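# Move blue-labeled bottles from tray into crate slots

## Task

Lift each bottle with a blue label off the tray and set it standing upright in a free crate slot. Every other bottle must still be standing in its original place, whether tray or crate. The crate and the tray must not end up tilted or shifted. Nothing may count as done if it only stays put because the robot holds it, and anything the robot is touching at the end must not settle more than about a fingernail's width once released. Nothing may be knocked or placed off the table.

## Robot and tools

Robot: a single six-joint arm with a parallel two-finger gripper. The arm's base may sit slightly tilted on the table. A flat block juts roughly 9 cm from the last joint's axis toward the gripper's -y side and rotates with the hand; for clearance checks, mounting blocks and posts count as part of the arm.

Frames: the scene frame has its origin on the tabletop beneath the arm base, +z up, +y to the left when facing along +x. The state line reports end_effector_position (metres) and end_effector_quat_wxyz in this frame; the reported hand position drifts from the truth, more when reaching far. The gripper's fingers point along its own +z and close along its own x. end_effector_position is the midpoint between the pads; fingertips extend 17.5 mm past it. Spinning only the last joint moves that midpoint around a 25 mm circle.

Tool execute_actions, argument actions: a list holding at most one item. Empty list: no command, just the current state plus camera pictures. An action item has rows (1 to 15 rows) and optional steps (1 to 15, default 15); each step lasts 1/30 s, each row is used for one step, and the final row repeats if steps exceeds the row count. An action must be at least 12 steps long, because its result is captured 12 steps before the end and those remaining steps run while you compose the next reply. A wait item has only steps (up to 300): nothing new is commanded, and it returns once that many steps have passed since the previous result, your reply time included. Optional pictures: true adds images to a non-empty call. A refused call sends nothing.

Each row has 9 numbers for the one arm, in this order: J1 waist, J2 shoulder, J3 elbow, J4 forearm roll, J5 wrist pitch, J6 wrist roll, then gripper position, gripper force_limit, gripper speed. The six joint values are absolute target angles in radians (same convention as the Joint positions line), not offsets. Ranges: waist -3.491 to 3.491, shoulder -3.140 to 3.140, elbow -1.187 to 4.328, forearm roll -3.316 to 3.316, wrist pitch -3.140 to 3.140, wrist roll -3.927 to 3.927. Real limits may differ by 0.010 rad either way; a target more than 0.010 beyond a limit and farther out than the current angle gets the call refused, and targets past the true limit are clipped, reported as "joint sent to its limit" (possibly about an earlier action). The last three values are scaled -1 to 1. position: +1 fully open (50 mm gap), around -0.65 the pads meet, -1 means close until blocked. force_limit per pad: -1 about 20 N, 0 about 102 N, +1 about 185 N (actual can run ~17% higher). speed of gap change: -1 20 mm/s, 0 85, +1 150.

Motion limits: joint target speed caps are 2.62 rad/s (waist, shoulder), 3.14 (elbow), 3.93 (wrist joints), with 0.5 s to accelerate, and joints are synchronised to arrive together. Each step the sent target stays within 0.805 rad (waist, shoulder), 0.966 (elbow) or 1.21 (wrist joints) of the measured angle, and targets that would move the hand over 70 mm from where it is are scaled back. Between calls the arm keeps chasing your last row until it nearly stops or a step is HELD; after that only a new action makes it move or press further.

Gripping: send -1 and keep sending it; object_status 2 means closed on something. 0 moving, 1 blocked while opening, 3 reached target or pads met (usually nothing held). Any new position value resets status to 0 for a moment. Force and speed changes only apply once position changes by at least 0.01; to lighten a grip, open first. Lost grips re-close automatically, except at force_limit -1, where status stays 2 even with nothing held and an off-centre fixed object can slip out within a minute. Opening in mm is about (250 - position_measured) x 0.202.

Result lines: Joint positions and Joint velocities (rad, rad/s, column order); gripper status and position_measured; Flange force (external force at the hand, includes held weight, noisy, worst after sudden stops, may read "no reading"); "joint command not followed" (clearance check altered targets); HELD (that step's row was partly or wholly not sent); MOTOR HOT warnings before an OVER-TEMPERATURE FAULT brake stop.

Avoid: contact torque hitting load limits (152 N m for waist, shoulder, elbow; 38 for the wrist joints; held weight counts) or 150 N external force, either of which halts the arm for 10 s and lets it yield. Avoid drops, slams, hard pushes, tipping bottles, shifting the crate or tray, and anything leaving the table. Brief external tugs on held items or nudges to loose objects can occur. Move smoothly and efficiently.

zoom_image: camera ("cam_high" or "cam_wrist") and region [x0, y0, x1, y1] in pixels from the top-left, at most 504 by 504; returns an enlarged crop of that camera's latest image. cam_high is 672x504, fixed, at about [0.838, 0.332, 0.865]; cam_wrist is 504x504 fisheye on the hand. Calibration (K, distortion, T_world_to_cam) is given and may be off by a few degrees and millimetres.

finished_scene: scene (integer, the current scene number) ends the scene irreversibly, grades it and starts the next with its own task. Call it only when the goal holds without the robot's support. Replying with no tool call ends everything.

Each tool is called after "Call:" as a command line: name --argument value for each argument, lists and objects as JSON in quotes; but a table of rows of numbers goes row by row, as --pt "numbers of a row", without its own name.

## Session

Call:
execute_actions --actions '[]'

Scene clock: 0.00 s of 6000.00 s.
end_effector_position=(+0.2481, -0.2794, +0.1989) position_measured=3 object_status=3 end_effector_quat_wxyz=(-0.125, +0.819, +0.541, +0.143)
Joint positions: [-1.055  1.211  0.255 -0.864 -1.808  1.088]
Joint velocities: [ 0.    -0.     0.001 -0.     0.001  0.001]
Flange force (N, the push that the arm receives, along the gripper's own x y z axes): no reading
camera_calibration (this result's frames):
cam_wrist: T_world_to_cam=[[0.349219, 0.862009, 0.367405, 0.0779806], [0.864985, -0.447332, 0.227366, -0.383751], [0.360344, 0.238399, -0.901842, 0.309415], [0, 0, 0, 1]] pos_world=[0.19321, -0.312648, 0.337645]

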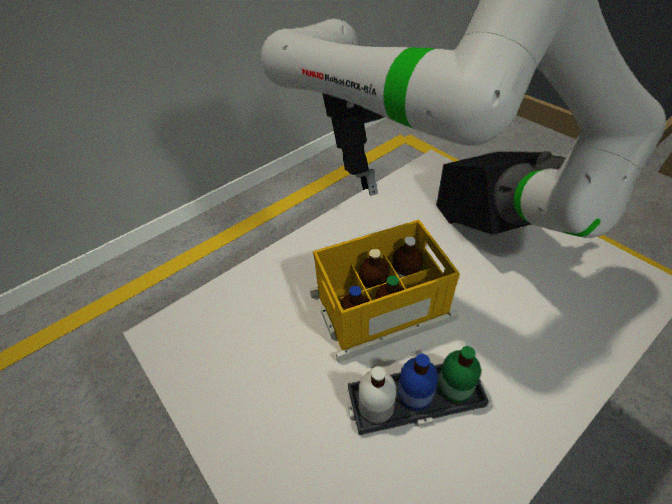

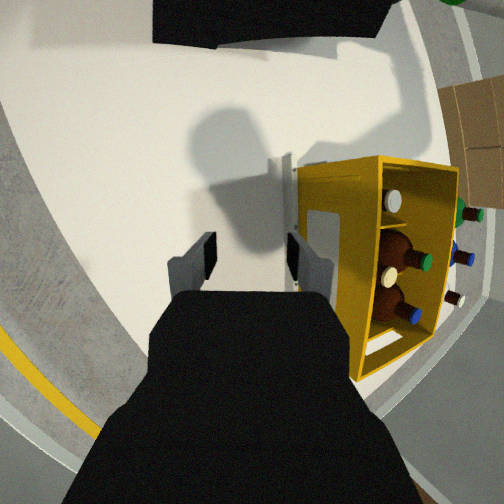

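Call:
zoom_image --camera "cam_high" --region '[295, 210, 505, 445]'

Region (295, 210, 505, 445) of cam_high's 672x504 image, scaled by 2.145, with more detail than that image has; it fills the left 450 columns of this view, and the rest is white.

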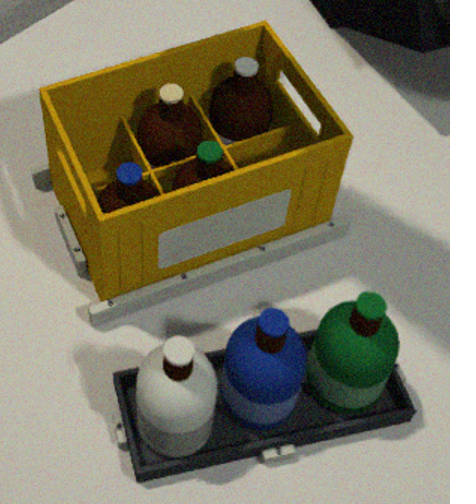

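Call:
execute_actions --actions '[{"rows": [[-0.5107,0.0305,-0.0223,-1.012,-1.6524,0.913,1,0,0]], "steps": 15}]'

Call:
execute_actions --actions '[{"steps": 50}]' --pictures true

Call:
zoom_image --camera "cam_wrist" --region '[100, 100, 400, 310]'

Scene clock: 8.00 s of 6000.00 s.
end_effector_position=(+0.2515, -0.2773, +0.1994) position_measured=3 object_status=3 end_effector_quat_wxyz=(-0.125, +0.818, +0.544, +0.140)
Joint positions: [-1.049  1.202  0.252 -0.865 -1.807  1.086]
Joint velocities: [ 0.207 -0.307 -0.104 -0.062  0.064 -0.07 ]
Flange force (N, the push that the arm receives, along the gripper's own x y z axes): [-31.3 -20.1 -17.8]
Steps of this call (steps 1 to 90: nothing new was sent; then 4.90 s passed at rest; steps 91 to 93: the first 3 steps of this action). Readings (joint positions | what the end effector reports):
91: [-1.055 1.211 0.255 -0.864 -1.808 1.088] | position_measured=3 object_status=3
92: [-1.053 1.209 0.254 -0.864 -1.808 1.088] | position_measured=3 object_status=3
93: the state above

Scene clock: 9.67 s of 6000.00 s.
end_effector_position=(+0.4951, +0.1282, +0.2150) position_measured=3 object_status=3 end_effector_quat_wxyz=(-0.000, +0.552, +0.834, +0.001)
Joint positions: [-0.511  0.031 -0.022 -1.012 -1.652  0.913]
Joint velocities: [ 0.001 -0.    -0.001 -0.    -0.    -0.001]
Flange force (N, the push that the arm receives, along the gripper's own x y z axes): [1.9 0.0 -2.2]
Kept back: nothing.
Steps of this call (steps 1 to 12: the last 12 steps of your previous action; steps 13 to 50: the robot went on to your last target). Readings (joint positions | what the end effector reports):
1: [-1.039 1.188 0.247 -0.868 -1.804 1.083] | position_measured=3 object_status=3
2: [-1.026 1.169 0.241 -0.871 -1.800 1.079] | position_measured=3 object_status=3
4: [-0.989 1.114 0.222 -0.881 -1.790 1.067] | position_measured=3 object_status=3
8: [-0.914 0.985 0.183 -0.902 -1.768 1.043] | position_measured=3 object_status=3
50: the state above
camera_calibration (this result's frames):
cam_wrist: T_world_to_cam=[[-0.414035, 0.910258, -0.00244738, 0.085618], [0.871468, 0.397165, 0.287756, -0.54314], [0.262904, 0.117008, -0.957701, 0.213573], [0, 0, 0, 1]] pos_world=[0.452629, 0.112792, 0.36104]

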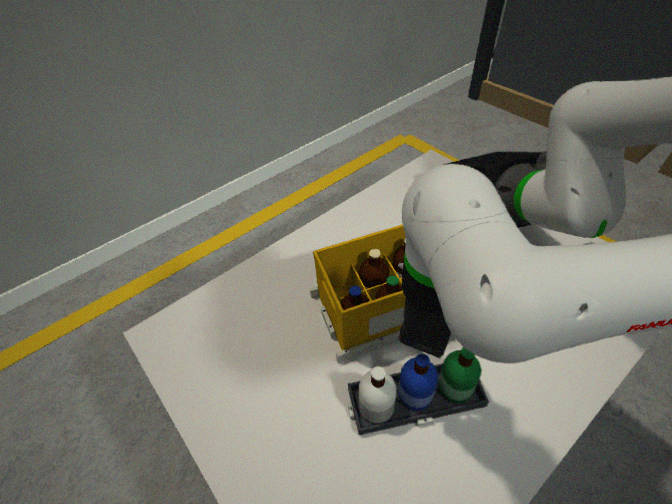

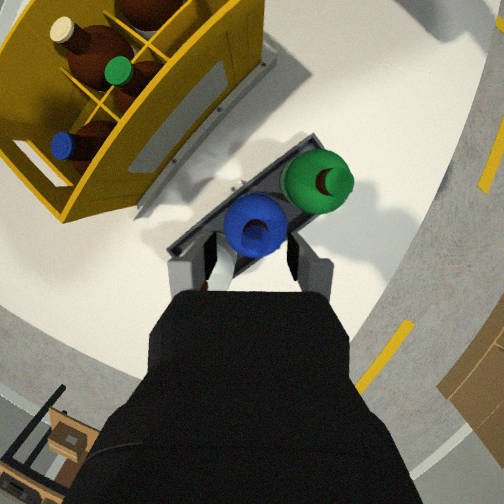

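Region (100, 100, 400, 310) of cam_wrist's 504x504 image, scaled by 1.680, with more detail than that image has; it fills the top 353 rows of this view, and the rest is white.

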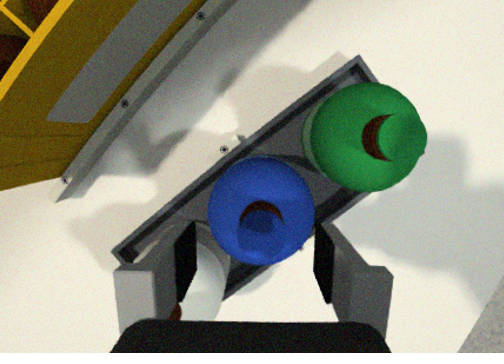

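Call:
zoom_image --camera "cam_wrist" --region '[190, 140, 370, 290]'

Call:
zoom_image --camera "cam_high" --region '[350, 335, 490, 435]'

Region (190, 140, 370, 290) of cam_wrist's 504x504 image, scaled by 2.800, with more detail than that image has.

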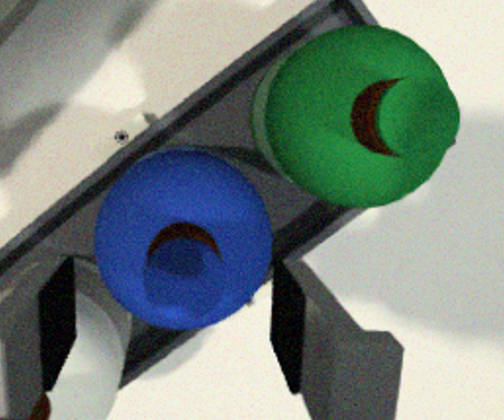

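Region (350, 335, 490, 435) of cam_high's 672x504 image, scaled by 3.600, with more detail than that image has; it fills the top 360 rows of this view, and the rest is white.

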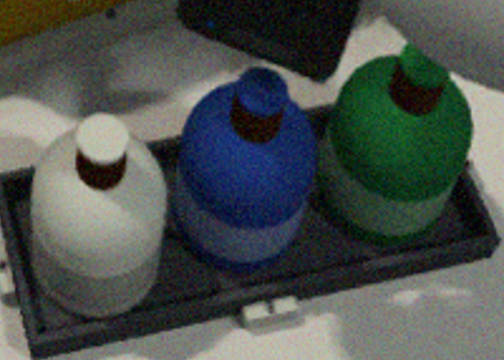

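Call:
execute_actions --actions '[{"rows": [[-0.5042,0.0305,-0.0255,-1.0126,-1.6452,0.912,1,0,0],[-0.4911,0.0304,-0.0318,-1.0137,-1.6309,0.911,1,0,0],[-0.4742,0.0302,-0.0400,-1.0151,-1.6123,0.909,1,0,0],[-0.4546,0.0301,-0.0495,-1.0168,-1.5908,0.907,1,0,0],[-0.4350,0.0300,-0.0590,-1.0185,-1.5693,0.904,1,0,0],[-0.4154,0.0298,-0.0685,-1.0202,-1.5478,0.902,1,0,0],[-0.3985,0.0297,-0.0767,-1.0216,-1.5292,0.9,1,0,0],[-0.3867,0.0296,-0.0824,-1.0226,-1.5163,0.899,1,0,0],[-0.3802,0.0296,-0.0856,-1.0232,-1.5091,0.898,1,0,0]], "steps": 12}]'

Call:
execute_actions --actions '[{"steps": 17}]' --pictures true

Call:
zoom_image --camera "cam_wrist" --region '[180, 110, 420, 300]'

Scene clock: 11.43 s of 6000.00 s.
end_effector_position=(+0.4951, +0.1283, +0.2150) position_measured=3 object_status=3 end_effector_quat_wxyz=(-0.000, +0.552, +0.834, +0.001)
Joint positions: [-0.511  0.03  -0.022 -1.012 -1.652  0.913]
Joint velocities: [ 0.    -0.001 -0.    -0.    -0.     0.001]
Flange force (N, the push that the arm receives, along the gripper's own x y z axes): [2.9 1.6 -1.8]
Kept back: the last 12 steps of this action.
Steps of this call (steps 1 to 15: the robot went on to your last target; steps 16 to 53: nothing new was sent). Readings (joint positions | what the end effector reports):
1: [-0.511 0.031 -0.022 -1.012 -1.652 0.913] | position_measured=3 object_status=3
2: [-0.511 0.031 -0.022 -1.012 -1.652 0.913] | position_measured=3 object_status=3
4: [-0.511 0.031 -0.022 -1.012 -1.652 0.913] | position_measured=3 object_status=3
8: [-0.511 0.031 -0.022 -1.012 -1.652 0.913] | position_measured=3 object_status=3
53: the state above

Scene clock: 12.00 s of 6000.00 s.
end_effector_position=(+0.5007, +0.1338, +0.1521) position_measured=3 object_status=3 end_effector_quat_wxyz=(-0.000, +0.552, +0.834, +0.001)
Joint positions: [-0.38   0.03  -0.086 -1.023 -1.509  0.898]
Joint velocities: [-0.001 -0.001 -0.001 -0.001  0.001  0.001]
Flange force (N, the push that the arm receives, along the gripper's own x y z axes): [2.4 1.7 -1.3]
Kept back: nothing.
Steps of this call (steps 1 to 12: the last 12 steps of your previous action; steps 13 to 17: the robot went on to your last target). Readings (joint positions | what the end effector reports):
1: [-0.511 0.030 -0.022 -1.012 -1.652 0.913] | position_measured=3 object_status=3
2: [-0.508 0.030 -0.023 -1.012 -1.651 0.913] | position_measured=3 object_status=3
4: [-0.492 0.030 -0.031 -1.014 -1.632 0.911] | position_measured=3 object_status=3
8: [-0.430 0.030 -0.062 -1.019 -1.564 0.904] | position_measured=3 object_status=3
17: the state above
camera_calibration (this result's frames):
cam_wrist: T_world_to_cam=[[-0.414425, 0.91008, -0.00238895, 0.0829654], [0.871271, 0.397508, 0.28788, -0.532096], [0.262944, 0.117223, -0.957664, 0.151142], [0, 0, 0, 1]] pos_world=[0.45824, 0.11829, 0.298121]

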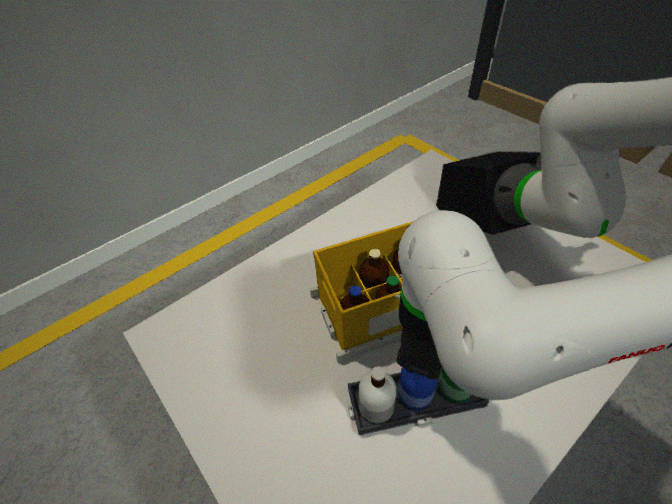

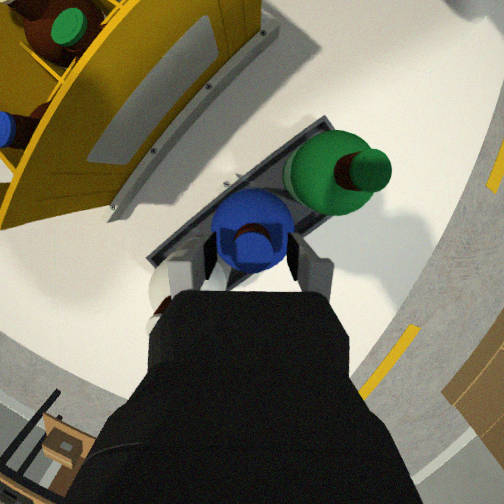

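Region (180, 110, 420, 300) of cam_wrist's 504x504 image, scaled by 2.100, with more detail than that image has; it fills the top 399 rows of this view, and the rest is white.

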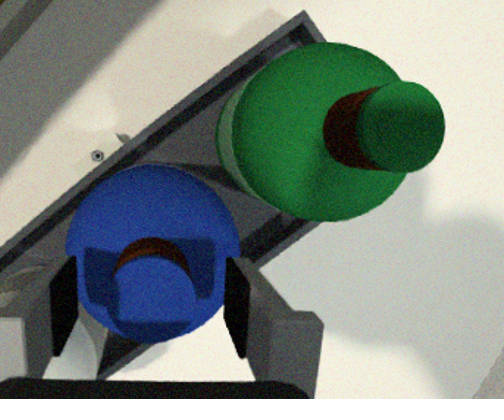

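Call:
execute_actions --actions '[{"rows": [[-0.372,0.0302,-0.0901,-1.0245,-1.4996,0.898,0.6,0,0],[-0.3608,0.0311,-0.0963,-1.0262,-1.4866,0.898,0.6,0,0],[-0.3608,0.0311,-0.0963,-1.0262,-1.4866,0.898,0.6,0,0],[-0.3608,0.0311,-0.0963,-1.0262,-1.4866,0.898,0.6,0,0],[-0.3608,0.0311,-0.0963,-1.0262,-1.4866,0.898,0.6,0,0],[-0.3608,0.0311,-0.0963,-1.0262,-1.4866,0.898,0.6,0,0],[-0.3608,0.0311,-0.0963,-1.0262,-1.4866,0.898,-1,0,0]], "steps": 12}]'

Call:
execute_actions --actions '[{"steps": 20}]' --pictures true

Scene clock: 13.07 s of 6000.00 s.
end_effector_position=(+0.5006, +0.1337, +0.1521) position_measured=3 object_status=3 end_effector_quat_wxyz=(-0.000, +0.552, +0.834, +0.001)
Joint positions: [-0.38   0.03  -0.086 -1.023 -1.509  0.898]
Joint velocities: [-0.001 -0.002  0.001  0.001 -0.001 -0.   ]
Flange force (N, the push that the arm receives, along the gripper's own x y z axes): [2.8 0.9 -1.6]
Kept back: the last 12 steps of this action.
Steps of this call (steps 1 to 15: the robot went on to your last target; steps 16 to 32: nothing new was sent). Readings (joint positions | what the end effector reports):
1: [-0.380 0.030 -0.086 -1.023 -1.509 0.898] | position_measured=3 object_status=3
2: [-0.380 0.030 -0.086 -1.023 -1.509 0.898] | position_measured=3 object_status=3
4: [-0.380 0.030 -0.086 -1.023 -1.509 0.898] | position_measured=3 object_status=3
8: [-0.380 0.030 -0.086 -1.023 -1.509 0.898] | position_measured=3 object_status=3
32: the state above

Scene clock: 13.73 s of 6000.00 s.
end_effector_position=(+0.5005, +0.1341, +0.1420) position_measured=127 object_status=2 end_effector_quat_wxyz=(-0.000, +0.552, +0.834, +0.001)
Joint positions: [-0.361  0.031 -0.096 -1.026 -1.487  0.898]
Joint velocities: [-0.001  0.     0.001 -0.    -0.     0.001]
Flange force (N, the push that the arm receives, along the gripper's own x y z axes): [0.8 1.2 -26.3]
Kept back: nothing.
Steps of this call (steps 1 to 12: the last 12 steps of your previous action; steps 13 to 20: the robot went on to your last target). Readings (joint positions | what the end effector reports):
1: [-0.380 0.030 -0.086 -1.023 -1.509 0.898] | position_measured=7 object_status=0
2: [-0.378 0.030 -0.087 -1.023 -1.506 0.898] | position_measured=21 object_status=0
4: [-0.364 0.031 -0.095 -1.026 -1.490 0.898] | position_measured=49 object_status=0
8: [-0.361 0.031 -0.096 -1.026 -1.487 0.898] | position_measured=81 object_status=0
20: the state above
camera_calibration (this result's frames):
cam_wrist: T_world_to_cam=[[-0.414035, 0.910259, -0.00176461, 0.0822625], [0.871482, 0.396956, 0.288002, -0.529182], [0.262857, 0.117705, -0.957628, 0.141427], [0, 0, 0, 1]] pos_world=[0.458057, 0.118535, 0.287985]

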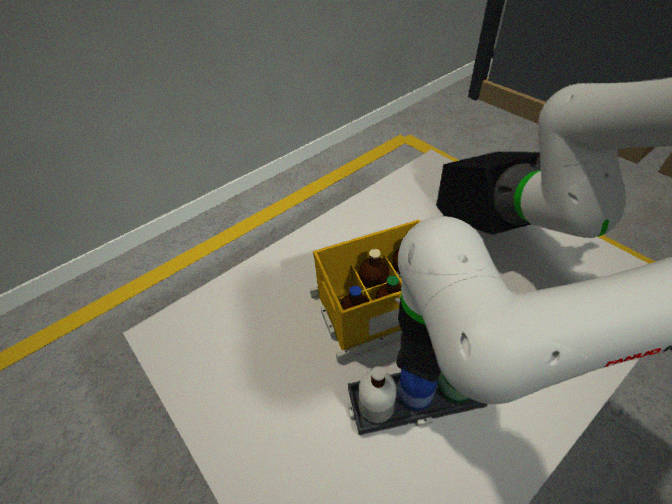

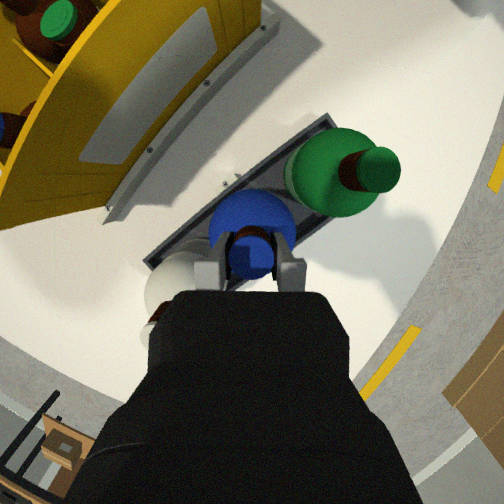

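Call:
execute_actions --actions '[{"rows": [[-0.3653,0.0311,-0.0941,-1.0258,-1.4916,0.898,-1,0,0],[-0.3743,0.0310,-0.0896,-1.0249,-1.5015,0.899,-1,0,0],[-0.3893,0.0310,-0.0822,-1.0235,-1.5181,0.901,-1,0,0],[-0.4088,0.0309,-0.0726,-1.0217,-1.5397,0.903,-1,0,0],[-0.4313,0.0308,-0.0615,-1.0195,-1.5645,0.905,-1,0,0],[-0.4567,0.0307,-0.0489,-1.0171,-1.5927,0.908,-1,0,0],[-0.4837,0.0306,-0.0356,-1.0146,-1.6226,0.910,-1,0,0],[-0.5107,0.0305,-0.0223,-1.012,-1.6524,0.913,-1,0,0],[-0.5356,0.0390,-0.0063,-1.0101,-1.6774,0.920,-1,0,0],[-0.5604,0.0475,0.0096,-1.0083,-1.7023,0.927,-1,0,0],[-0.5853,0.0560,0.0256,-1.0064,-1.7273,0.935,-1,0,0],[-0.6102,0.0645,0.0415,-1.0046,-1.7523,0.942,-1,0,0],[-0.6351,0.0730,0.0575,-1.0027,-1.7773,0.949,-1,0,0],[-0.6599,0.0814,0.0735,-1.0008,-1.8022,0.956,-1,0,0],[-0.6848,0.0899,0.0894,-0.9990,-1.8272,0.963,-1,0,0]], "steps": 15}]'

Call:
execute_actions --actions '[{"rows": [[-0.708,0.098,0.100,-0.996,-1.849,0.973,-1,0,0],[-0.729,0.104,0.104,-0.991,-1.864,0.988,-1,0,0],[-0.749,0.109,0.097,-0.983,-1.873,1.009,-1,0,0],[-0.771,0.1142,0.0807,-0.9705,-1.8763,1.041,-1,0,0],[-0.7892,0.1178,0.0605,-0.9580,-1.8759,1.072,-1,0,0],[-0.8074,0.1214,0.0402,-0.9456,-1.8755,1.103,-1,0,0],[-0.8257,0.1250,0.0199,-0.9332,-1.8751,1.135,-1,0,0],[-0.8439,0.1287,-0.0004,-0.9208,-1.8747,1.166,-1,0,0],[-0.8621,0.1323,-0.0207,-0.9084,-1.8744,1.198,-1,0,0],[-0.8804,0.1359,-0.0409,-0.8960,-1.8740,1.229,-1,0,0],[-0.8986,0.1395,-0.0612,-0.8835,-1.8736,1.260,-1,0,0],[-0.9169,0.1432,-0.0815,-0.8711,-1.8732,1.292,-1,0,0],[-0.9338,0.1465,-0.1003,-0.8596,-1.8728,1.321,-1,0,0],[-0.9494,0.1496,-0.1177,-0.8489,-1.8725,1.348,-1,0,0],[-0.9637,0.1525,-0.1336,-0.8392,-1.8722,1.372,-1,0,0]], "steps": 15}]'

Call:
execute_actions --actions '[{"rows": [[-0.9755,0.1548,-0.1467,-0.8312,-1.8719,1.392,-1,0,0],[-0.9846,0.1566,-0.1568,-0.825,-1.8717,1.408,-1,0,0],[-0.9911,0.1579,-0.1641,-0.8206,-1.8716,1.419,-1,0,0],[-0.9950,0.1587,-0.1684,-0.8179,-1.8715,1.426,-1,0,0]], "steps": 12}]'

Call:
execute_actions --actions '[{"steps": 14}]' --pictures true

Call:
zoom_image --camera "cam_wrist" --region '[100, 80, 340, 300]'

Call:
zoom_image --camera "cam_high" --region '[340, 180, 480, 320]'

Scene clock: 18.17 s of 6000.00 s.
end_effector_position=(+0.5006, +0.1340, +0.1450) position_measured=127 object_status=2 end_effector_quat_wxyz=(-0.000, +0.553, +0.833, +0.001)
Joint positions: [-0.368  0.031 -0.093 -1.026 -1.494  0.898]
Joint velocities: [-0.193  0.001  0.098  0.015 -0.215  0.001]
Flange force (N, the push that the arm receives, along the gripper's own x y z axes): [-1.8 4.9 22.6]
Steps of this call (steps 1 to 15: the robot went on to your last target; steps 16 to 90: nothing new was sent; then 1.33 s passed at rest; steps 91 to 93: the first 3 steps of this action). Readings (joint positions | what the end effector reports):
91: [-0.361 0.031 -0.096 -1.026 -1.487 0.898] | position_measured=127 object_status=2
92: [-0.363 0.031 -0.095 -1.026 -1.488 0.898] | position_measured=127 object_status=2
93: the state above

Scene clock: 18.67 s of 6000.00 s.
end_effector_position=(+0.4869, +0.1063, +0.2906) position_measured=127 object_status=2 end_effector_quat_wxyz=(+0.000, +0.552, +0.834, +0.000)
Joint positions: [-0.674  0.085  0.079 -0.999 -1.814  0.962]
Joint velocities: [-0.701  0.248  0.345  0.084 -0.635  0.292]
Flange force (N, the push that the arm receives, along the gripper's own x y z axes): [2.4 6.3 -0.1]
Steps of this call (steps 1 to 12: the last 12 steps of your previous action; steps 13 to 15: the first 3 steps of this action). Readings (joint positions | what the end effector reports):
13: [-0.625 0.067 0.051 -1.003 -1.767 0.946] | position_measured=127 object_status=2
14: [-0.650 0.076 0.066 -1.001 -1.792 0.953] | position_measured=127 object_status=2
15: the state above

Scene clock: 19.07 s of 6000.00 s.
end_effector_position=(+0.3711, +0.0175, +0.3349) position_measured=127 object_status=2 end_effector_quat_wxyz=(+0.003, +0.553, +0.833, -0.005)
Joint positions: [-0.913  0.142 -0.077 -0.874 -1.874  1.286]
Joint velocities: [-0.524  0.103 -0.591  0.352  0.021  0.895]
Flange force (N, the push that the arm receives, along the gripper's own x y z axes): [-2.0 -1.9 3.1]
Kept back: the last 12 steps of this action.
Steps of this call (steps 1 to 12: the last 12 steps of your previous action). Readings (joint positions | what the end effector reports):
1: [-0.697 0.093 0.090 -0.996 -1.834 0.974] | position_measured=127 object_status=2
2: [-0.720 0.100 0.095 -0.991 -1.850 0.989] | position_measured=127 object_status=2
4: [-0.763 0.111 0.090 -0.974 -1.870 1.038] | position_measured=127 object_status=2
8: [-0.839 0.128 0.011 -0.924 -1.875 1.159] | position_measured=127 object_status=2
12: the state above

Scene clock: 19.53 s of 6000.00 s.
end_effector_position=(+0.3160, -0.0039, +0.3349) position_measured=127 object_status=2 end_effector_quat_wxyz=(-0.000, +0.552, +0.834, +0.001)
Joint positions: [-0.995  0.159 -0.168 -0.818 -1.871  1.426]
Joint velocities: [-0.001  0.002 -0.001 -0.    -0.001  0.001]
Flange force (N, the push that the arm receives, along the gripper's own x y z axes): [1.0 1.3 3.2]
Kept back: nothing.
Steps of this call (steps 1 to 12: the last 12 steps of your previous action; steps 13 to 14: the robot went on to your last target). Readings (joint positions | what the end effector reports):
1: [-0.931 0.146 -0.096 -0.862 -1.873 1.315] | position_measured=127 object_status=2
2: [-0.947 0.149 -0.115 -0.851 -1.873 1.343] | position_measured=127 object_status=2
4: [-0.975 0.155 -0.146 -0.832 -1.872 1.391] | position_measured=127 object_status=2
8: [-0.995 0.159 -0.168 -0.818 -1.871 1.426] | position_measured=127 object_status=2
14: the state above
camera_calibration (this result's frames):
cam_wrist: T_world_to_cam=[[-0.414751, 0.909932, -0.00233257, 0.132209], [0.871179, 0.397825, 0.28772, -0.368976], [0.262733, 0.1173, -0.957712, 0.390945], [0, 0, 0, 1]] pos_world=[0.273563, -0.0193709, 0.480882]

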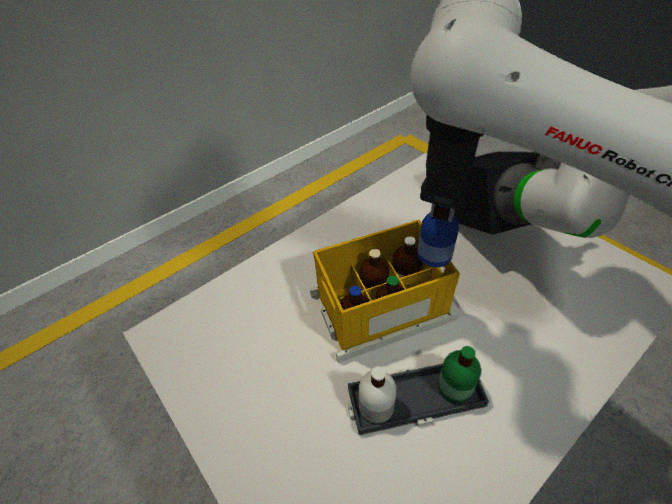

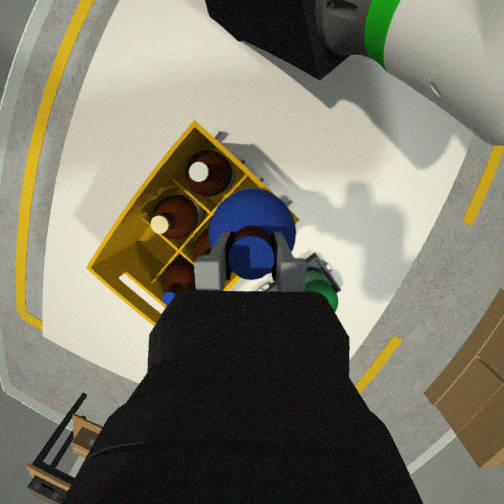

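Region (100, 80, 340, 300) of cam_wrist's 504x504 image, scaled by 2.100, with more detail than that image has; it fills the top 462 rows of this view, and the rest is white.

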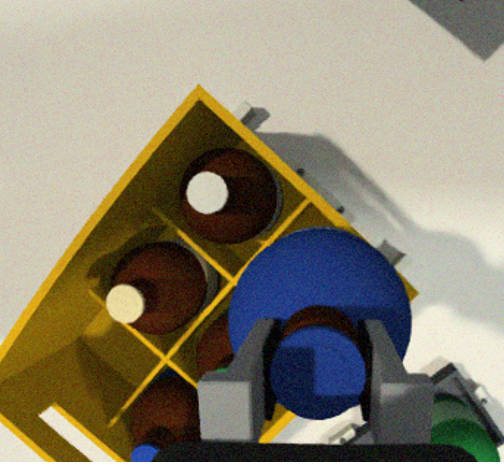

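Region (340, 180, 480, 320) of cam_high's 672x504 image, scaled by 3.600, with more detail than that image has.

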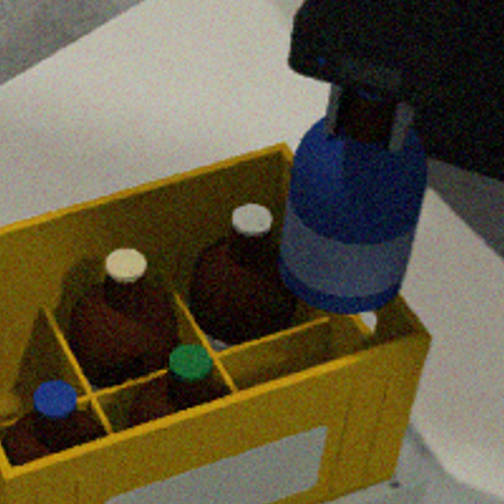

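Call:
execute_actions --actions '[{"rows": [[-0.9899,0.1599,-0.1698,-0.82,-1.8661,1.4245,-1,0,0],[-0.983,0.1614,-0.1718,-0.8228,-1.859,1.4225,-1,0,0],[-0.9755,0.1631,-0.1739,-0.8259,-1.8512,1.42,-1,0,0],[-0.968,0.1648,-0.176,-0.829,-1.8433,1.418,-1,0,0],[-0.9608,0.1664,-0.1780,-0.8319,-1.8358,1.416,-1,0,0],[-0.9489,0.1615,-0.1938,-0.8358,-1.8202,1.417,-1,0,0],[-0.9350,0.1562,-0.2116,-0.8405,-1.8022,1.417,-1,0,0],[-0.9198,0.1511,-0.2301,-0.8458,-1.7828,1.418,-1,0,0],[-0.9044,0.1465,-0.2482,-0.8515,-1.7632,1.419,-1,0,0],[-0.8907,0.1428,-0.2636,-0.8568,-1.7460,1.42,-1,0,0],[-0.8788,0.1400,-0.2765,-0.8615,-1.7312,1.42,-1,0,0],[-0.8698,0.1381,-0.2860,-0.8651,-1.7200,1.421,-1,0,0],[-0.8647,0.1371,-0.2912,-0.8672,-1.7138,1.421,-1,0,0]], "steps": 13}]'

Call:
execute_actions --actions '[{"steps": 19}]' --pictures true

Call:
zoom_image --camera "cam_wrist" --region '[130, 100, 340, 300]'

Call:
zoom_image --camera "cam_high" --region '[340, 180, 480, 320]'

Scene clock: 25.40 s of 6000.00 s.
end_effector_position=(+0.3159, -0.0039, +0.3349) position_measured=127 object_status=2 end_effector_quat_wxyz=(-0.000, +0.552, +0.834, +0.001)
Joint positions: [-0.995  0.159 -0.168 -0.818 -1.871  1.426]
Joint velocities: [ 0.     0.002 -0.002  0.001  0.    -0.   ]
Flange force (N, the push that the arm receives, along the gripper's own x y z axes): [0.4 0.8 2.7]
Steps of this call (steps 1 to 30: the robot went on to your last target; steps 31 to 90: nothing new was sent; then 2.83 s passed at rest; step 91: the first step of this action). Readings (joint positions | what the end effector reports):
91: the state above

Scene clock: 26.03 s of 6000.00 s.
end_effector_position=(+0.3256, -0.0082, +0.2599) position_measured=127 object_status=2 end_effector_quat_wxyz=(-0.000, +0.552, +0.834, +0.001)
Joint positions: [-0.865  0.137 -0.291 -0.867 -1.714  1.421]
Joint velocities: [ 0.001 -0.    -0.001 -0.     0.001  0.001]
Flange force (N, the push that the arm receives, along the gripper's own x y z axes): [2.7 1.0 4.0]
Kept back: nothing.
Steps of this call (steps 1 to 12: the last 12 steps of your previous action; steps 13 to 19: the robot went on to your last target). Readings (joint positions | what the end effector reports):
1: [-0.994 0.159 -0.169 -0.818 -1.870 1.426] | position_measured=127 object_status=2
2: [-0.989 0.160 -0.170 -0.820 -1.865 1.424] | position_measured=127 object_status=2
4: [-0.975 0.163 -0.174 -0.826 -1.851 1.420] | position_measured=127 object_status=2
8: [-0.939 0.159 -0.204 -0.839 -1.808 1.417] | position_measured=127 object_status=2
19: the state above
camera_calibration (this result's frames):
cam_wrist: T_world_to_cam=[[-0.414984, 0.909826, -0.00242119, 0.140084], [0.871073, 0.398074, 0.287697, -0.354074], [0.262718, 0.117281, -0.957718, 0.317165], [0, 0, 0, 1]] pos_world=[0.283231, -0.0237016, 0.40596]

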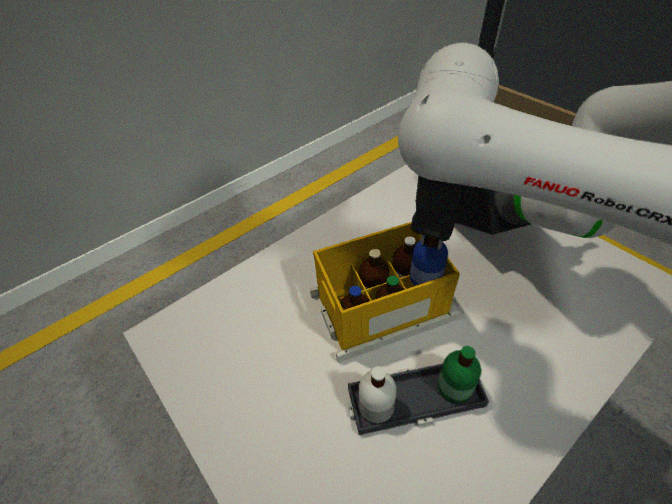

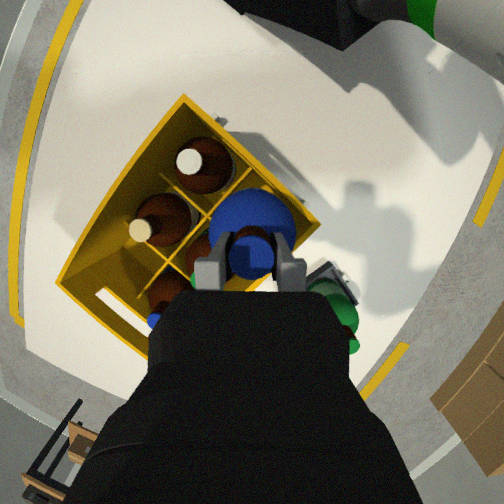

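Region (130, 100, 340, 300) of cam_wrist's 504x504 image, scaled by 2.400, with more detail than that image has; it fills the top 480 rows of this view, and the rest is white.

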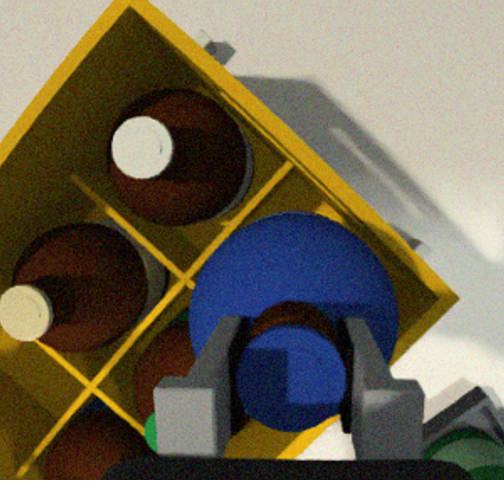

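Region (340, 180, 480, 320) of cam_high's 672x504 image, scaled by 3.600, with more detail than that image has.

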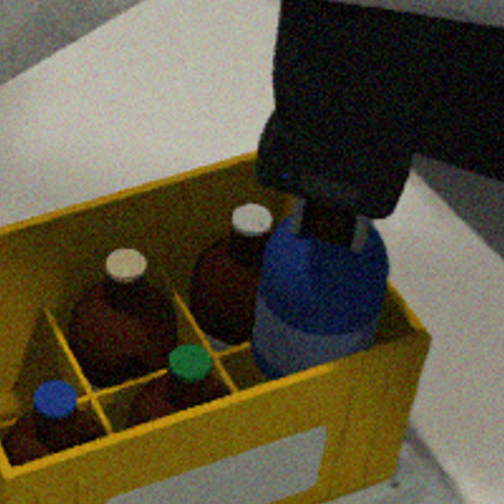

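Call:
execute_actions --actions '[{"rows": [[-0.8606,0.1363,-0.2954,-0.8689,-1.7087,1.421,-1,0,0],[-0.8524,0.1348,-0.3036,-0.8723,-1.6986,1.4215,-1,0,0],[-0.8409,0.1330,-0.3147,-0.8771,-1.6847,1.422,-1,0,0],[-0.8262,0.1310,-0.3285,-0.8834,-1.6670,1.423,-1,0,0],[-0.8092,0.1292,-0.3438,-0.8910,-1.6466,1.424,-1,0,0],[-0.7909,0.1280,-0.3595,-0.8995,-1.6249,1.425,-1,0,0],[-0.7723,0.1274,-0.3746,-0.9084,-1.6031,1.426,-1,0,0],[-0.7534,0.1274,-0.3891,-0.9176,-1.5813,1.427,-1,0,0],[-0.7343,0.1280,-0.4030,-0.9273,-1.5593,1.429,-1,0,0],[-0.7172,0.1290,-0.4148,-0.9361,-1.5399,1.43,-1,0,0],[-0.7011,0.1304,-0.4254,-0.9447,-1.5218,1.432,-1,0,0],[-0.6900,0.1316,-0.4325,-0.9507,-1.5094,1.433,-1,0,0],[-0.6810,0.1328,-0.4380,-0.9557,-1.4993,1.434,-1,0,0],[-0.6740,0.1337,-0.4421,-0.9595,-1.4915,1.4345,-1,0,0],[-0.6695,0.1343,-0.4448,-0.9619,-1.4866,1.435,-1,0,0]], "steps": 15}]'

Call:
execute_actions --actions '[{"steps": 19}]'

Scene clock: 27.73 s of 6000.00 s.
end_effector_position=(+0.3257, -0.0083, +0.2560) position_measured=127 object_status=2 end_effector_quat_wxyz=(-0.000, +0.552, +0.834, +0.001)
Joint positions: [-0.858  0.136 -0.298 -0.87  -1.706  1.421]
Joint velocities: [ 0.176 -0.031 -0.178 -0.073  0.217  0.008]
Flange force (N, the push that the arm receives, along the gripper's own x y z axes): [1.7 -2.1 -4.6]
Steps of this call (steps 1 to 15: the robot went on to your last target; steps 16 to 48: nothing new was sent; steps 49 to 51: the first 3 steps of this action). Readings (joint positions | what the end effector reports):
49: [-0.865 0.137 -0.291 -0.867 -1.714 1.421] | position_measured=127 object_status=2
50: [-0.863 0.137 -0.293 -0.868 -1.711 1.421] | position_measured=127 object_status=2
51: the state above

Scene clock: 28.37 s of 6000.00 s.
end_effector_position=(+0.3259, -0.0081, +0.1536) position_measured=127 object_status=2 end_effector_quat_wxyz=(-0.000, +0.552, +0.834, +0.001)
Joint positions: [-0.67   0.134 -0.445 -0.962 -1.487  1.435]
Joint velocities: [ 0.002 -0.001 -0.    -0.001  0.001 -0.   ]
Flange force (N, the push that the arm receives, along the gripper's own x y z axes): [2.1 1.2 5.0]
Kept back: nothing.
Steps of this call (steps 1 to 12: the last 12 steps of your previous action; steps 13 to 19: the robot went on to your last target). Readings (joint positions | what the end effector reports):
1: [-0.851 0.135 -0.305 -0.873 -1.697 1.421] | position_measured=127 object_status=2
2: [-0.841 0.133 -0.314 -0.877 -1.685 1.422] | position_measured=127 object_status=2
4: [-0.815 0.130 -0.338 -0.888 -1.654 1.424] | position_measured=127 object_status=2
8: [-0.749 0.128 -0.391 -0.920 -1.577 1.428] | position_measured=127 object_status=2
19: the state above

Call:
execute_actions --actions '[{"rows": [[-0.6665,0.1348,-0.4465,-0.9636,-1.4833,1.435,-1,0,0],[-0.6636,0.1352,-0.4482,-0.9652,-1.4801,1.436,-1,0,0]], "steps": 12}]'

Call:
execute_actions --actions '[{"steps": 9}]'

Scene clock: 29.03 s of 6000.00 s.
end_effector_position=(+0.3259, -0.0080, +0.1535) position_measured=127 object_status=2 end_effector_quat_wxyz=(-0.000, +0.552, +0.834, +0.001)
Joint positions: [-0.67   0.134 -0.445 -0.962 -1.487  1.435]
Joint velocities: [ 0.     0.     0.     0.002  0.001 -0.001]
Flange force (N, the push that the arm receives, along the gripper's own x y z axes): [1.4 2.0 3.5]
Kept back: the last 12 steps of this action.
Steps of this call (steps 1 to 15: the robot went on to your last target; steps 16 to 20: nothing new was sent). Readings (joint positions | what the end effector reports):
1: [-0.670 0.134 -0.445 -0.962 -1.487 1.435] | position_measured=127 object_status=2
2: [-0.670 0.134 -0.445 -0.962 -1.487 1.435] | position_measured=127 object_status=2
4: [-0.670 0.134 -0.445 -0.962 -1.487 1.435] | position_measured=127 object_status=2
8: [-0.670 0.134 -0.445 -0.962 -1.487 1.435] | position_measured=127 object_status=2
20: the state above

Scene clock: 29.43 s of 6000.00 s.
end_effector_position=(+0.3259, -0.0080, +0.1505) position_measured=127 object_status=2 end_effector_quat_wxyz=(-0.000, +0.552, +0.834, +0.001)
Joint positions: [-0.664  0.135 -0.448 -0.965 -1.48   1.436]
Joint velocities: [ 0.001 -0.001 -0.001  0.002  0.     0.001]
Flange force (N, the push that the arm receives, along the gripper's own x y z axes): [2.1 2.0 3.8]
Kept back: nothing.
Steps of this call (steps 1 to 12: the last 12 steps of your previous action). Readings (joint positions | what the end effector reports):
1: [-0.669 0.134 -0.445 -0.962 -1.487 1.435] | position_measured=127 object_status=2
2: [-0.668 0.135 -0.446 -0.963 -1.485 1.435] | position_measured=127 object_status=2
4: [-0.664 0.135 -0.448 -0.965 -1.480 1.436] | position_measured=127 object_status=2
8: [-0.664 0.135 -0.448 -0.965 -1.480 1.436] | position_measured=127 object_status=2
12: the state above

Call:
execute_actions --actions '[{"rows": [[-0.6596,0.1359,-0.4504,-0.9675,-1.4757,1.436,-1,0,0]], "steps": 12}]'

Call:
execute_actions --actions '[{"steps": 9}]'

Scene clock: 29.80 s of 6000.00 s.
end_effector_position=(+0.3259, -0.0080, +0.1505) position_measured=127 object_status=2 end_effector_quat_wxyz=(-0.000, +0.552, +0.834, +0.001)
Joint positions: [-0.664  0.135 -0.448 -0.965 -1.48   1.436]
Joint velocities: [ 0.    -0.001 -0.     0.001  0.     0.001]
Flange force (N, the push that the arm receives, along the gripper's own x y z axes): [0.6 0.6 2.3]
Kept back: the last 12 steps of this action.
Steps of this call (steps 1 to 11: the robot went on to your last target). Readings (joint positions | what the end effector reports):
1: [-0.664 0.135 -0.448 -0.965 -1.480 1.436] | position_measured=127 object_status=2
2: [-0.664 0.135 -0.448 -0.965 -1.480 1.436] | position_measured=127 object_status=2
4: [-0.664 0.135 -0.448 -0.965 -1.480 1.436] | position_measured=127 object_status=2
8: [-0.664 0.135 -0.448 -0.965 -1.480 1.436] | position_measured=127 object_status=2
11: the state above

Scene clock: 30.20 s of 6000.00 s.
end_effector_position=(+0.3259, -0.0080, +0.1485) position_measured=127 object_status=2 end_effector_quat_wxyz=(-0.000, +0.552, +0.834, +0.001)
Joint positions: [-0.66   0.136 -0.45  -0.967 -1.476  1.436]
Joint velocities: [ 0.001  0.    -0.    -0.001  0.001  0.   ]
Flange force (N, the push that the arm receives, along the gripper's own x y z axes): [-0.4 1.9 3.9]
Kept back: nothing.
Steps of this call (steps 1 to 12: the last 12 steps of your previous action). Readings (joint positions | what the end effector reports):
1: [-0.664 0.135 -0.448 -0.965 -1.480 1.436] | position_measured=127 object_status=2
2: [-0.662 0.135 -0.449 -0.966 -1.478 1.436] | position_measured=127 object_status=2
4: [-0.660 0.136 -0.450 -0.967 -1.476 1.436] | position_measured=127 object_status=2
8: [-0.660 0.136 -0.450 -0.967 -1.476 1.436] | position_measured=127 object_status=2
12: the state above

Call:
execute_actions --actions '[{"rows": [[-0.6566,0.1364,-0.4521,-0.9692,-1.4724,1.436,-1,0,0]], "steps": 12}]'

Call:
execute_actions --actions '[{"steps": 9}]'

Scene clock: 30.47 s of 6000.00 s.
end_effector_position=(+0.3259, -0.0080, +0.1485) position_measured=127 object_status=2 end_effector_quat_wxyz=(-0.000, +0.552, +0.834, +0.001)
Joint positions: [-0.66   0.136 -0.45  -0.967 -1.476  1.436]
Joint velocities: [ 0.001  0.001 -0.    -0.002  0.    -0.001]
Flange force (N, the push that the arm receives, along the gripper's own x y z axes): [0.8 2.0 2.9]
Kept back: the last 12 steps of this action.
Steps of this call (steps 1 to 8: the robot went on to your last target). Readings (joint positions | what the end effector reports):
1: [-0.660 0.136 -0.450 -0.967 -1.476 1.436] | position_measured=127 object_status=2
2: [-0.660 0.136 -0.450 -0.967 -1.476 1.436] | position_measured=127 object_status=2
4: [-0.660 0.136 -0.450 -0.967 -1.476 1.436] | position_measured=127 object_status=2
8: the state above

Scene clock: 30.87 s of 6000.00 s.
end_effector_position=(+0.3259, -0.0080, +0.1470) position_measured=127 object_status=2 end_effector_quat_wxyz=(-0.000, +0.552, +0.834, +0.001)
Joint positions: [-0.657  0.136 -0.452 -0.969 -1.472  1.436]
Joint velocities: [ 0.001 -0.002 -0.001  0.001  0.     0.002]
Flange force (N, the push that the arm receives, along the gripper's own x y z axes): [2.2 0.7 3.7]
Kept back: nothing.
Steps of this call (steps 1 to 12: the last 12 steps of your previous action). Readings (joint positions | what the end effector reports):
1: [-0.660 0.136 -0.450 -0.968 -1.476 1.436] | position_measured=127 object_status=2
2: [-0.658 0.136 -0.451 -0.968 -1.474 1.436] | position_measured=127 object_status=2
4: [-0.657 0.136 -0.452 -0.969 -1.472 1.436] | position_measured=127 object_status=2
8: [-0.657 0.136 -0.452 -0.969 -1.472 1.436] | position_measured=127 object_status=2
12: the state above

Call:
execute_actions --actions '[{"rows": [[-0.6536,0.1369,-0.4538,-0.9709,-1.4691,1.437,-1,0,0]], "steps": 12}]'

Call:
execute_actions --actions '[{"steps": 9}]'

Scene clock: 31.40 s of 6000.00 s.
end_effector_position=(+0.3259, -0.0080, +0.1470) position_measured=127 object_status=2 end_effector_quat_wxyz=(-0.000, +0.552, +0.834, +0.001)
Joint positions: [-0.657  0.136 -0.452 -0.969 -1.472  1.436]
Joint velocities: [-0.     0.     0.001  0.    -0.001 -0.   ]
Flange force (N, the push that the arm receives, along the gripper's own x y z axes): [4.3 1.5 3.9]
Kept back: the last 12 steps of this action.
Steps of this call (steps 1 to 15: the robot went on to your last target; step 16: nothing new was sent). Readings (joint positions | what the end effector reports):
1: [-0.657 0.136 -0.452 -0.969 -1.472 1.436] | position_measured=127 object_status=2
2: [-0.657 0.136 -0.452 -0.969 -1.472 1.436] | position_measured=127 object_status=2
4: [-0.657 0.136 -0.452 -0.969 -1.472 1.436] | position_measured=127 object_status=2
8: [-0.657 0.136 -0.452 -0.969 -1.472 1.436] | position_measured=127 object_status=2
16: the state above

Scene clock: 31.80 s of 6000.00 s.
end_effector_position=(+0.3259, -0.0080, +0.1455) position_measured=127 object_status=2 end_effector_quat_wxyz=(-0.000, +0.552, +0.834, +0.001)
Joint positions: [-0.654  0.137 -0.454 -0.971 -1.469  1.437]
Joint velocities: [-0.     0.002  0.001  0.     0.001  0.001]
Flange force (N, the push that the arm receives, along the gripper's own x y z axes): [1.4 2.9 1.0]
Kept back: nothing.
Steps of this call (steps 1 to 12: the last 12 steps of your previous action). Readings (joint positions | what the end effector reports):
1: [-0.657 0.136 -0.452 -0.969 -1.472 1.436] | position_measured=127 object_status=2
2: [-0.655 0.136 -0.453 -0.970 -1.471 1.436] | position_measured=127 object_status=2
4: [-0.654 0.137 -0.454 -0.971 -1.469 1.437] | position_measured=127 object_status=2
8: [-0.654 0.137 -0.454 -0.971 -1.469 1.437] | position_measured=127 object_status=2
12: the state above

Call:
execute_actions --actions '[{"rows": [[-0.6526,0.1371,-0.4544,-0.9715,-1.4680,1.437,-1,0,0],[-0.6526,0.1371,-0.4544,-0.9715,-1.4680,1.437,-1,0,0],[-0.6526,0.1371,-0.4544,-0.9715,-1.4680,1.437,-1,0,0],[-0.6526,0.1371,-0.4544,-0.9715,-1.4680,1.437,0.55,0,0.3],[-0.6526,0.1371,-0.4544,-0.9715,-1.4680,1.437,0.55,0,0.3],[-0.6526,0.1371,-0.4544,-0.9715,-1.4680,1.437,0.55,0,0.3],[-0.6526,0.1371,-0.4544,-0.9715,-1.4680,1.437,0.55,0,0.3],[-0.6596,0.1359,-0.4504,-0.9675,-1.4757,1.436,0.55,0,0.3],[-0.6695,0.1343,-0.4448,-0.9619,-1.4866,1.435,0.55,0,0.3],[-0.6883,0.1318,-0.4335,-0.9516,-1.5075,1.433,0.55,0,0.3],[-0.709,0.1297,-0.4201,-0.9404,-1.5308,1.431,0.55,0,0.3],[-0.7343,0.1280,-0.4030,-0.9273,-1.5593,1.429,0.55,0,0.3],[-0.7534,0.1274,-0.3891,-0.9176,-1.5813,1.427,0.55,0,0.3]], "steps": 15}]'

Call:
execute_actions --actions '[{"steps": 17}]' --pictures true

Scene clock: 32.87 s of 6000.00 s.
end_effector_position=(+0.3258, -0.0080, +0.1452) position_measured=127 object_status=2 end_effector_quat_wxyz=(-0.000, +0.552, +0.834, +0.001)
Joint positions: [-0.653  0.137 -0.454 -0.971 -1.468  1.437]
Joint velocities: [ 0.002 -0.001  0.    -0.001  0.002 -0.   ]
Flange force (N, the push that the arm receives, along the gripper's own x y z axes): [6.5 8.1 -25.3]
Steps of this call (steps 1 to 15: the robot went on to your last target; steps 16 to 29: nothing new was sent; steps 30 to 32: the first 3 steps of this action). Readings (joint positions | what the end effector reports):
30: [-0.654 0.137 -0.454 -0.971 -1.469 1.437] | position_measured=127 object_status=2
31: [-0.653 0.137 -0.454 -0.971 -1.469 1.437] | position_measured=127 object_status=2
32: the state above

Scene clock: 33.43 s of 6000.00 s.
end_effector_position=(+0.3258, -0.0082, +0.1972) position_measured=70 object_status=3 end_effector_quat_wxyz=(-0.000, +0.552, +0.834, +0.001)
Joint positions: [-0.753  0.127 -0.389 -0.918 -1.581  1.427]
Joint velocities: [ 0.001  0.002  0.001  0.001 -0.001  0.001]
Flange force (N, the push that the arm receives, along the gripper's own x y z axes): [-1.5 1.3 -2.3]
Kept back: nothing.
Steps of this call (steps 1 to 12: the last 12 steps of your previous action; steps 13 to 17: the robot went on to your last target). Readings (joint positions | what the end effector reports):
1: [-0.653 0.137 -0.454 -0.971 -1.468 1.437] | position_measured=123 object_status=0
2: [-0.653 0.137 -0.454 -0.971 -1.468 1.437] | position_measured=106 object_status=0
4: [-0.653 0.137 -0.454 -0.971 -1.468 1.437] | position_measured=74 object_status=0
8: [-0.670 0.134 -0.444 -0.962 -1.488 1.435] | position_measured=70 object_status=0
17: the state above
camera_calibration (this result's frames):
cam_wrist: T_world_to_cam=[[-0.414621, 0.909991, -0.0022185, 0.139858], [0.871209, 0.397652, 0.287868, -0.336255], [0.26284, 0.117424, -0.957667, 0.257025], [0, 0, 0, 1]] pos_world=[0.28338, -0.0237379, 0.343252]

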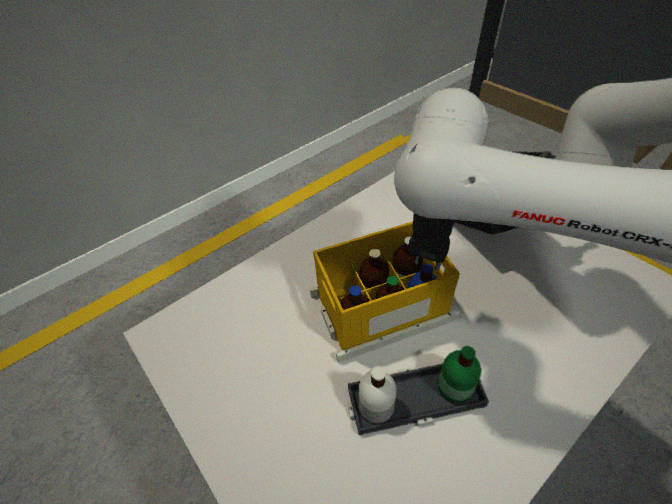

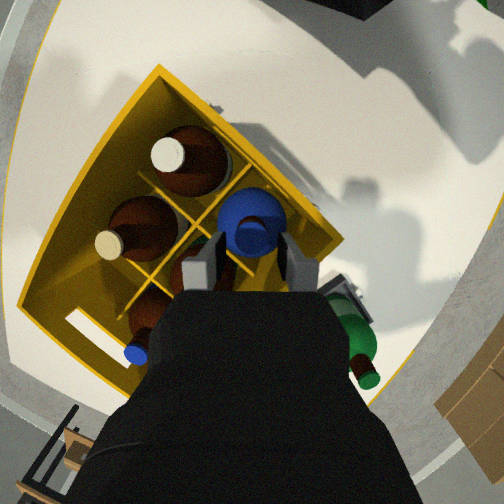

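Call:
finished_scene --scene 2

The scene is finished: the task was done.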